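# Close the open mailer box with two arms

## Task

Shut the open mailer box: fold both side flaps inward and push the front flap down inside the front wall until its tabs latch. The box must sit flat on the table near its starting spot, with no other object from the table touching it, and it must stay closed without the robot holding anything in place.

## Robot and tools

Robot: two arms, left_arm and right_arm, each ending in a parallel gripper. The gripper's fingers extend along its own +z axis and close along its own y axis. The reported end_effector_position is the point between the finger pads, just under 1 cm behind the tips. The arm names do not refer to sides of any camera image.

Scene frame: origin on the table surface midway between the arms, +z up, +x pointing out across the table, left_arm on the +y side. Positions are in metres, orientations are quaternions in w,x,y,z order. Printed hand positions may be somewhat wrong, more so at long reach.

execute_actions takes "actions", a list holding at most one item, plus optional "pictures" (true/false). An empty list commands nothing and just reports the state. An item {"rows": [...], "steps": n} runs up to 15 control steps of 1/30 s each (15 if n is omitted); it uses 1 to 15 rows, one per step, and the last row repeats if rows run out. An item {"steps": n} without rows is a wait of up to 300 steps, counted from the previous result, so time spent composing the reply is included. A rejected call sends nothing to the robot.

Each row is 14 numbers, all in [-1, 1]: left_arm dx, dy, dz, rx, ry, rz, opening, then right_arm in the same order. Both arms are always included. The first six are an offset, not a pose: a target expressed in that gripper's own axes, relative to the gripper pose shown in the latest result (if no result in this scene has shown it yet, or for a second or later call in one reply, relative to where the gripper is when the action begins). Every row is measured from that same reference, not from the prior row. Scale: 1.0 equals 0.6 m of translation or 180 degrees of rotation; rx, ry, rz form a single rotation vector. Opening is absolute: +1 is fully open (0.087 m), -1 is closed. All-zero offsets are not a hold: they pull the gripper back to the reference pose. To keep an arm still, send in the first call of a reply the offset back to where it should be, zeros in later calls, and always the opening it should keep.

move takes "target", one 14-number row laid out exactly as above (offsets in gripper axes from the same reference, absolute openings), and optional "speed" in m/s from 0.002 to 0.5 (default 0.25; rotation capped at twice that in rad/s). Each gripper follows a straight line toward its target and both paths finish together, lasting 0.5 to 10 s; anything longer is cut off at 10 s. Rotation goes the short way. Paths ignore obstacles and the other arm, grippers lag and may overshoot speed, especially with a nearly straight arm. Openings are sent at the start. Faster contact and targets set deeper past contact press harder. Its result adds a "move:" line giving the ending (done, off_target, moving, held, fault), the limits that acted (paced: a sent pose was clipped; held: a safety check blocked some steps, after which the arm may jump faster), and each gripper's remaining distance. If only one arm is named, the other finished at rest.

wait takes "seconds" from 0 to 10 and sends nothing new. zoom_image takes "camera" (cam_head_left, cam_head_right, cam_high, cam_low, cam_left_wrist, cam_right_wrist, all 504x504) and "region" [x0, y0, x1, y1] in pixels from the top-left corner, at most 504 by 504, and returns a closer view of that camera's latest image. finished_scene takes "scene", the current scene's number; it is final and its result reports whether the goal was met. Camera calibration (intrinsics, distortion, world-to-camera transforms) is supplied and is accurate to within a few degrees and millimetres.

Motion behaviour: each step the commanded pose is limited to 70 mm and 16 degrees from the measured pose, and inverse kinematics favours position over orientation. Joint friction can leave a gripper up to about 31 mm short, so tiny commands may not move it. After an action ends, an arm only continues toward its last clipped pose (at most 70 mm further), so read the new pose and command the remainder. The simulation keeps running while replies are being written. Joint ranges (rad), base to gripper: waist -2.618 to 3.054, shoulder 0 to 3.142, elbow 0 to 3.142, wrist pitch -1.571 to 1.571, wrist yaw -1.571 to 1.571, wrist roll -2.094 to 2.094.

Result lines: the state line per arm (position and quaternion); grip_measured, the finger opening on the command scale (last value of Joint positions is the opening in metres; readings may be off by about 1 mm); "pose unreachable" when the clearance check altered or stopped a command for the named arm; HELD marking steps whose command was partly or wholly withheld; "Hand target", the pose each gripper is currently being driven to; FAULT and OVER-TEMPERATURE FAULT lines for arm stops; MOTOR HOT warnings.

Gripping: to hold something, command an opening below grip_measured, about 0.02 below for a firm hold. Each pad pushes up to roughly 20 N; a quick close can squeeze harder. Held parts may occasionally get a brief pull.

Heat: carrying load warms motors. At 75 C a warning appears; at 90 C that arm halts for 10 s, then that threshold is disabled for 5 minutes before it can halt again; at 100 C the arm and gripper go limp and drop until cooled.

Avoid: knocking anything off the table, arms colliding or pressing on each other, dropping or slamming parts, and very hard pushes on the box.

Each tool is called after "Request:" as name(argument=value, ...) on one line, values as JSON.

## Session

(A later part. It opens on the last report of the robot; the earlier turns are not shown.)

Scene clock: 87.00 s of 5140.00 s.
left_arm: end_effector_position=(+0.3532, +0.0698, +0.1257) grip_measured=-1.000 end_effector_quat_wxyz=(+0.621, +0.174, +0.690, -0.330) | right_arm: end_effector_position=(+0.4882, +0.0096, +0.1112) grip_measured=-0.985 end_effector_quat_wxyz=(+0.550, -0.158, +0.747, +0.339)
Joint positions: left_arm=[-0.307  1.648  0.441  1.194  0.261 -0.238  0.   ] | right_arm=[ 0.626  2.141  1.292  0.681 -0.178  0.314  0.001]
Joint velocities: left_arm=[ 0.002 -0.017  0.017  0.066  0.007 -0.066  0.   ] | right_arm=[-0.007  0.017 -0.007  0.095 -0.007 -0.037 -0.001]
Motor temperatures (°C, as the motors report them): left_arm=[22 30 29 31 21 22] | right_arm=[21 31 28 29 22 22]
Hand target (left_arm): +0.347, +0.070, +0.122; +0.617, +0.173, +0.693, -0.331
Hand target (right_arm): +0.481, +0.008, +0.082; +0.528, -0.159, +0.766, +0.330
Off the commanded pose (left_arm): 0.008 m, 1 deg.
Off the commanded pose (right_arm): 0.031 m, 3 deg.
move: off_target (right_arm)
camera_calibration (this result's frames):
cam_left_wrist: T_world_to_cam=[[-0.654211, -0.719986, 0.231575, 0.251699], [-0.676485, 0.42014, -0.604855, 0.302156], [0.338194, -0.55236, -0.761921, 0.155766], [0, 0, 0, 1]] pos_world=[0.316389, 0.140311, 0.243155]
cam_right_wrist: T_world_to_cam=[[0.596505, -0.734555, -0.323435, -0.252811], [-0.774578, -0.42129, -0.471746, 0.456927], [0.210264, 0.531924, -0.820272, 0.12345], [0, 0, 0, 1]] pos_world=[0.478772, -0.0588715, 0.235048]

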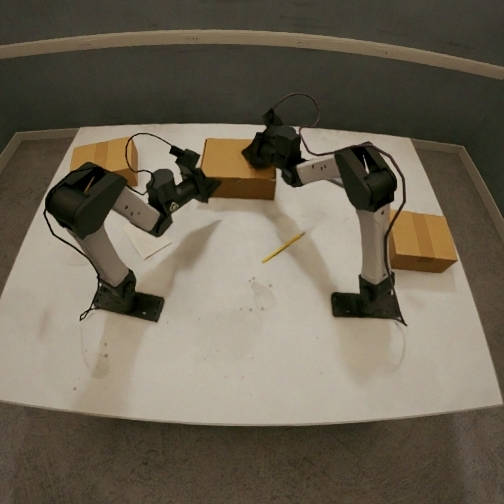

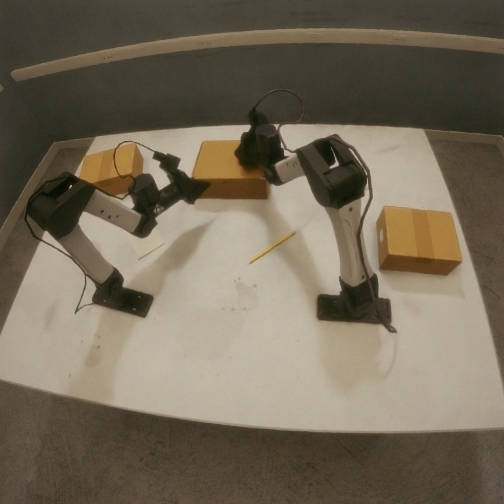

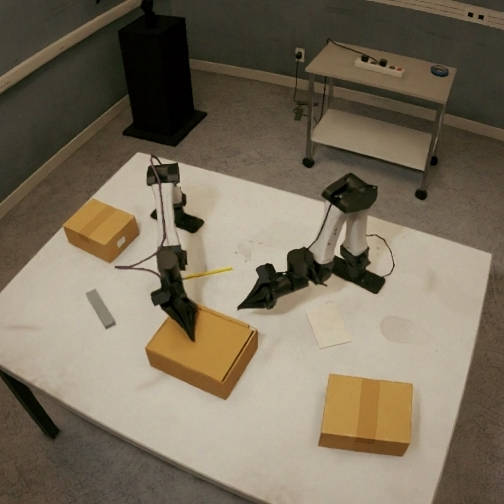

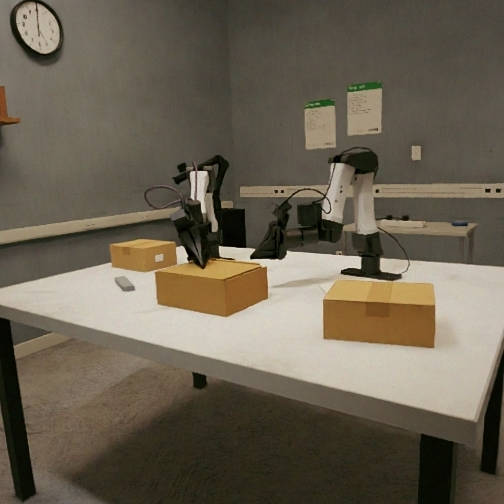

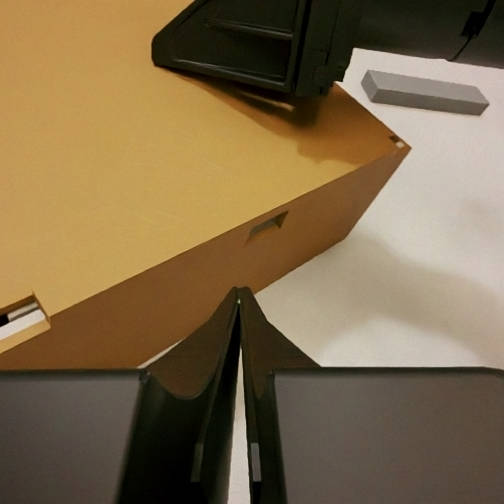

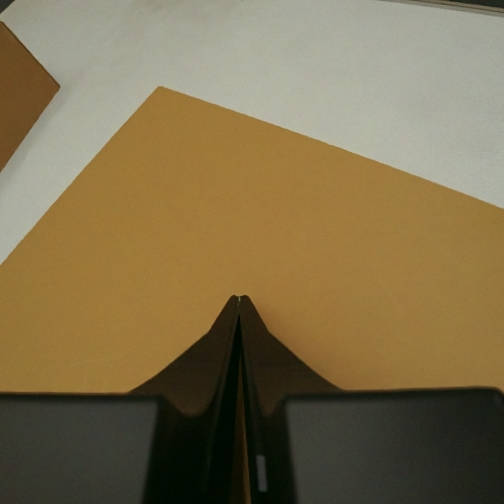

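Lift off and check.

Request:
move(target=[0,0,0,0,0,0,-1, -0.13,0.045,-0.02,0,0,0,-1], speed=0.15)

Request:
wait(seconds=1.5)

Scene clock: 89.77 s of 5140.00 s.
left_arm: end_effector_position=(+0.3536, +0.0701, +0.1258) grip_measured=-1.000 end_effector_quat_wxyz=(+0.621, +0.173, +0.690, -0.329) | right_arm: end_effector_position=(+0.4884, +0.0097, +0.1788) grip_measured=-0.985 end_effector_quat_wxyz=(+0.542, -0.158, +0.754, +0.336)
Joint positions: left_arm=[-0.307  1.648  0.441  1.194  0.258 -0.238  0.   ] | right_arm=[ 0.626  2.02   1.427  0.402 -0.178  0.314  0.001]
Joint velocities: left_arm=[ 0.002 -0.017 -0.007  0.007 -0.007  0.007  0.   ] | right_arm=[ 0.002 -0.012  0.012 -0.022  0.051 -0.022 -0.001]
Motor temperatures (°C, as the motors report them): left_arm=[22 30 29 31 21 22] | right_arm=[21 32 28 29 22 22]
Hand target (left_arm): +0.353, +0.070, +0.126; +0.621, +0.174, +0.690, -0.330
Hand target (right_arm): +0.490, +0.009, +0.194; +0.550, -0.158, +0.747, +0.339
Off the commanded pose (left_arm): 0.000 m, 0 deg.
Off the commanded pose (right_arm): 0.016 m, 1 deg.
move: off_target (right_arm)
camera_calibration (this result's frames):
cam_left_wrist: T_world_to_cam=[[-0.652369, -0.721697, 0.231448, 0.251622], [-0.67739, 0.418245, -0.605156, 0.302801], [0.339937, -0.551566, -0.76172, 0.155197], [0, 0, 0, 1]] pos_world=[0.316508, 0.140551, 0.243221]
cam_right_wrist: T_world_to_cam=[[0.590503, -0.738494, -0.325472, -0.227616], [-0.783123, -0.426898, -0.45219, 0.489769], [0.194996, 0.521904, -0.830417, 0.188214], [0, 0, 0, 1]] pos_world=[0.481257, -0.0572407, 0.303682]

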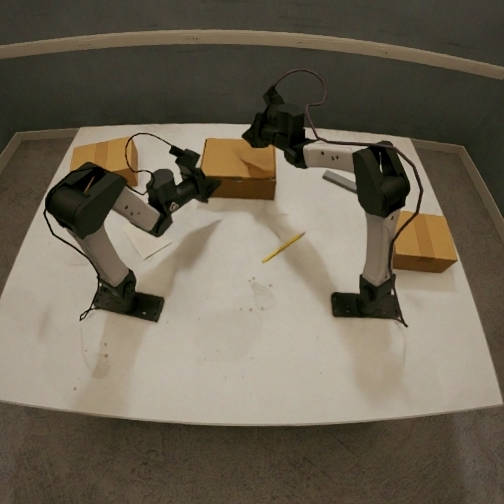

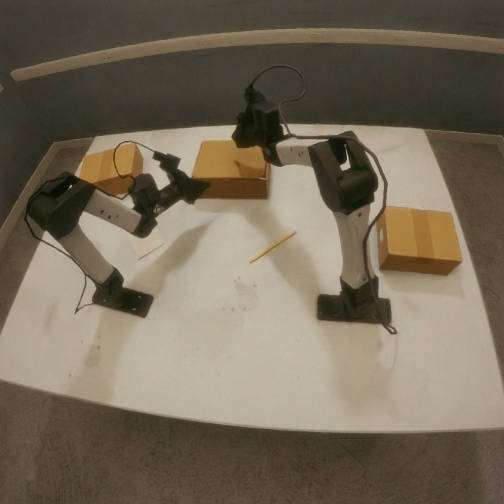

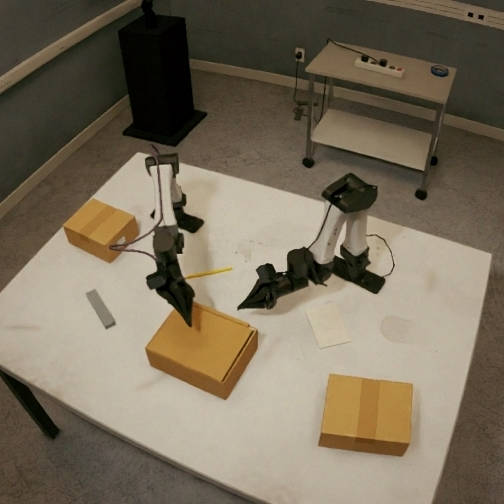

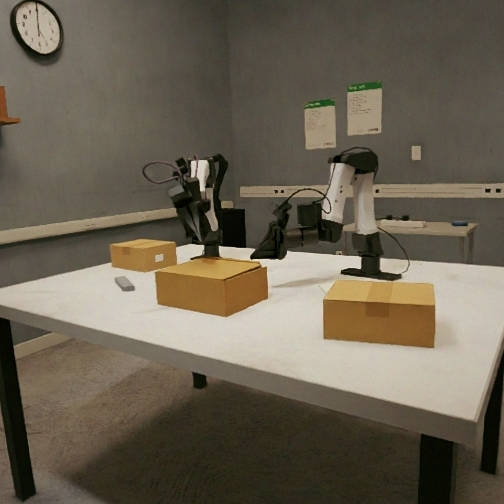

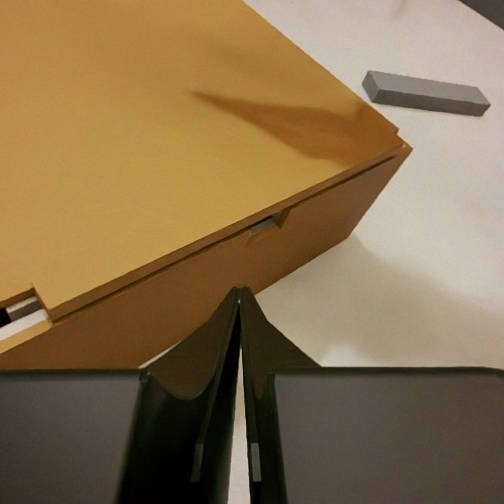

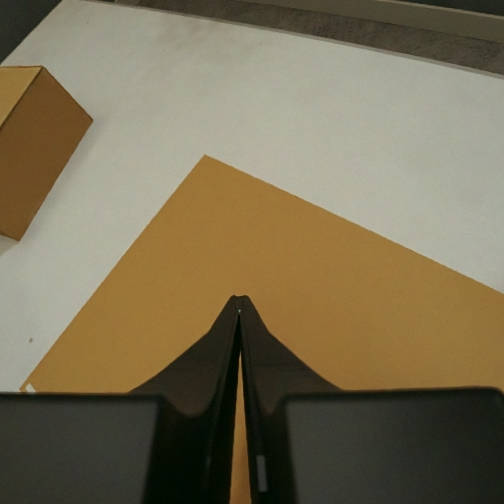

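Scene clock: 91.27 s of 5140.00 s.
left_arm: end_effector_position=(+0.3536, +0.0701, +0.1258) grip_measured=-1.000 end_effector_quat_wxyz=(+0.621, +0.173, +0.690, -0.329) | right_arm: end_effector_position=(+0.4883, +0.0096, +0.1785) grip_measured=-0.985 end_effector_quat_wxyz=(+0.541, -0.158, +0.754, +0.336)
Joint positions: left_arm=[-0.307  1.648  0.441  1.194  0.258 -0.238  0.   ] | right_arm=[ 0.626  2.02   1.427  0.401 -0.178  0.314  0.001]
Joint velocities: left_arm=[-0.017 -0.002 -0.002 -0.007 -0.037 -0.081  0.   ] | right_arm=[-0.002 -0.007 -0.002  0.007  0.037 -0.051 -0.   ]
Motor temperatures (°C, as the motors report them): left_arm=[22 30 29 31 21 22] | right_arm=[21 32 28 29 22 22]
Hand target (left_arm): +0.353, +0.070, +0.126; +0.621, +0.174, +0.690, -0.330
Hand target (right_arm): +0.490, +0.009, +0.194; +0.550, -0.158, +0.747, +0.339
Off the commanded pose (left_arm): 0.000 m, 0 deg.
Off the commanded pose (right_arm): 0.016 m, 1 deg.
Steps of this call (steps 1 to 45: nothing new was sent). Readings (end_effector_position):
1: left_arm (+0.3536, +0.0701, +0.1258) | right_arm (+0.4884, +0.0097, +0.1787)
2: left_arm (+0.3536, +0.0701, +0.1258) | right_arm (+0.4884, +0.0097, +0.1786)
4: left_arm (+0.3536, +0.0701, +0.1258) | right_arm (+0.4883, +0.0097, +0.1785)
8: left_arm (+0.3536, +0.0701, +0.1258) | right_arm (+0.4883, +0.0096, +0.1785)
45: the state above
camera_calibration (this result's frames):
cam_left_wrist: T_world_to_cam=[[-0.652369, -0.721697, 0.231448, 0.251622], [-0.67739, 0.418245, -0.605156, 0.302801], [0.339937, -0.551566, -0.76172, 0.155197], [0, 0, 0, 1]] pos_world=[0.316508, 0.140551, 0.243221]
cam_right_wrist: T_world_to_cam=[[0.590088, -0.738767, -0.325607, -0.22749], [-0.783699, -0.427276, -0.450833, 0.489536], [0.193936, 0.521209, -0.831102, 0.188624], [0, 0, 0, 1]] pos_world=[0.481307, -0.0572077, 0.303392]

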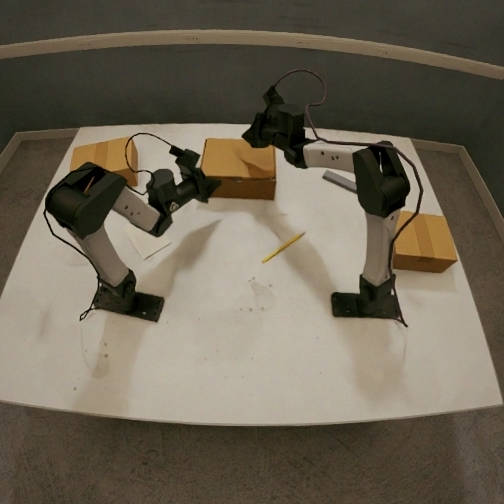

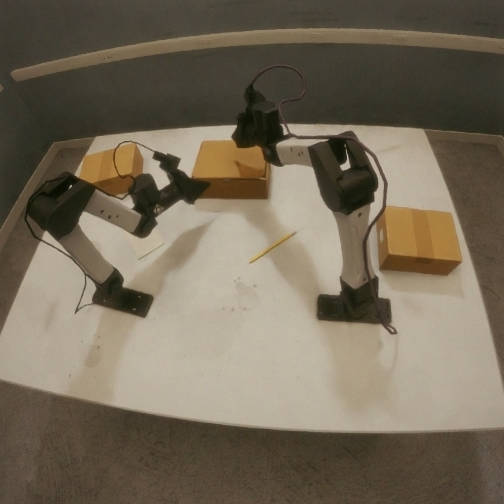

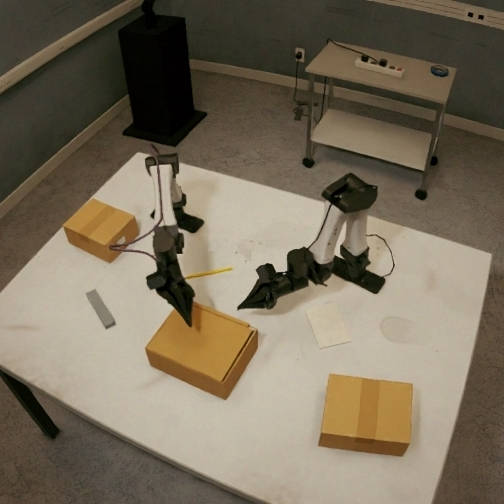

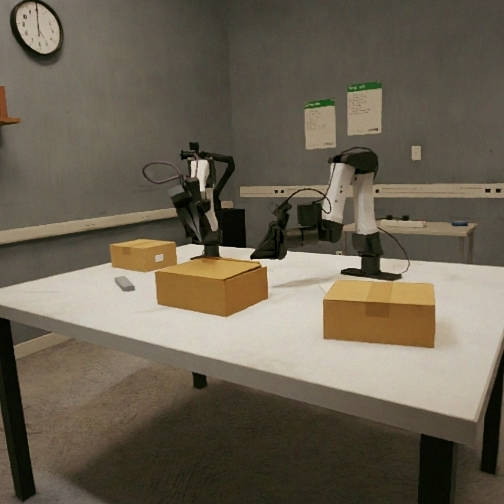

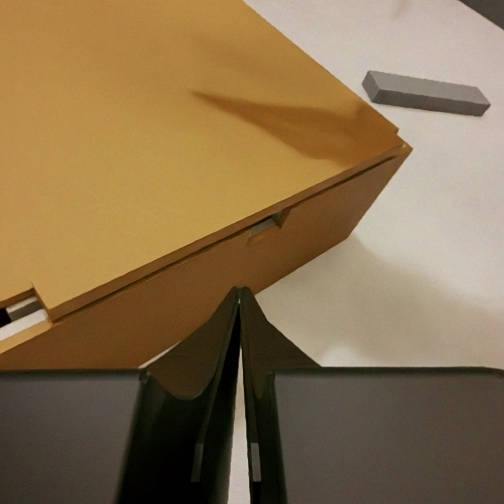

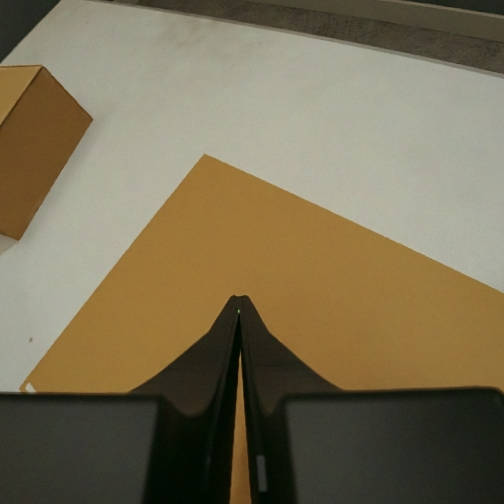

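Latched.

Request:
finished_scene(scene=1)

The scene is finished: the task was done.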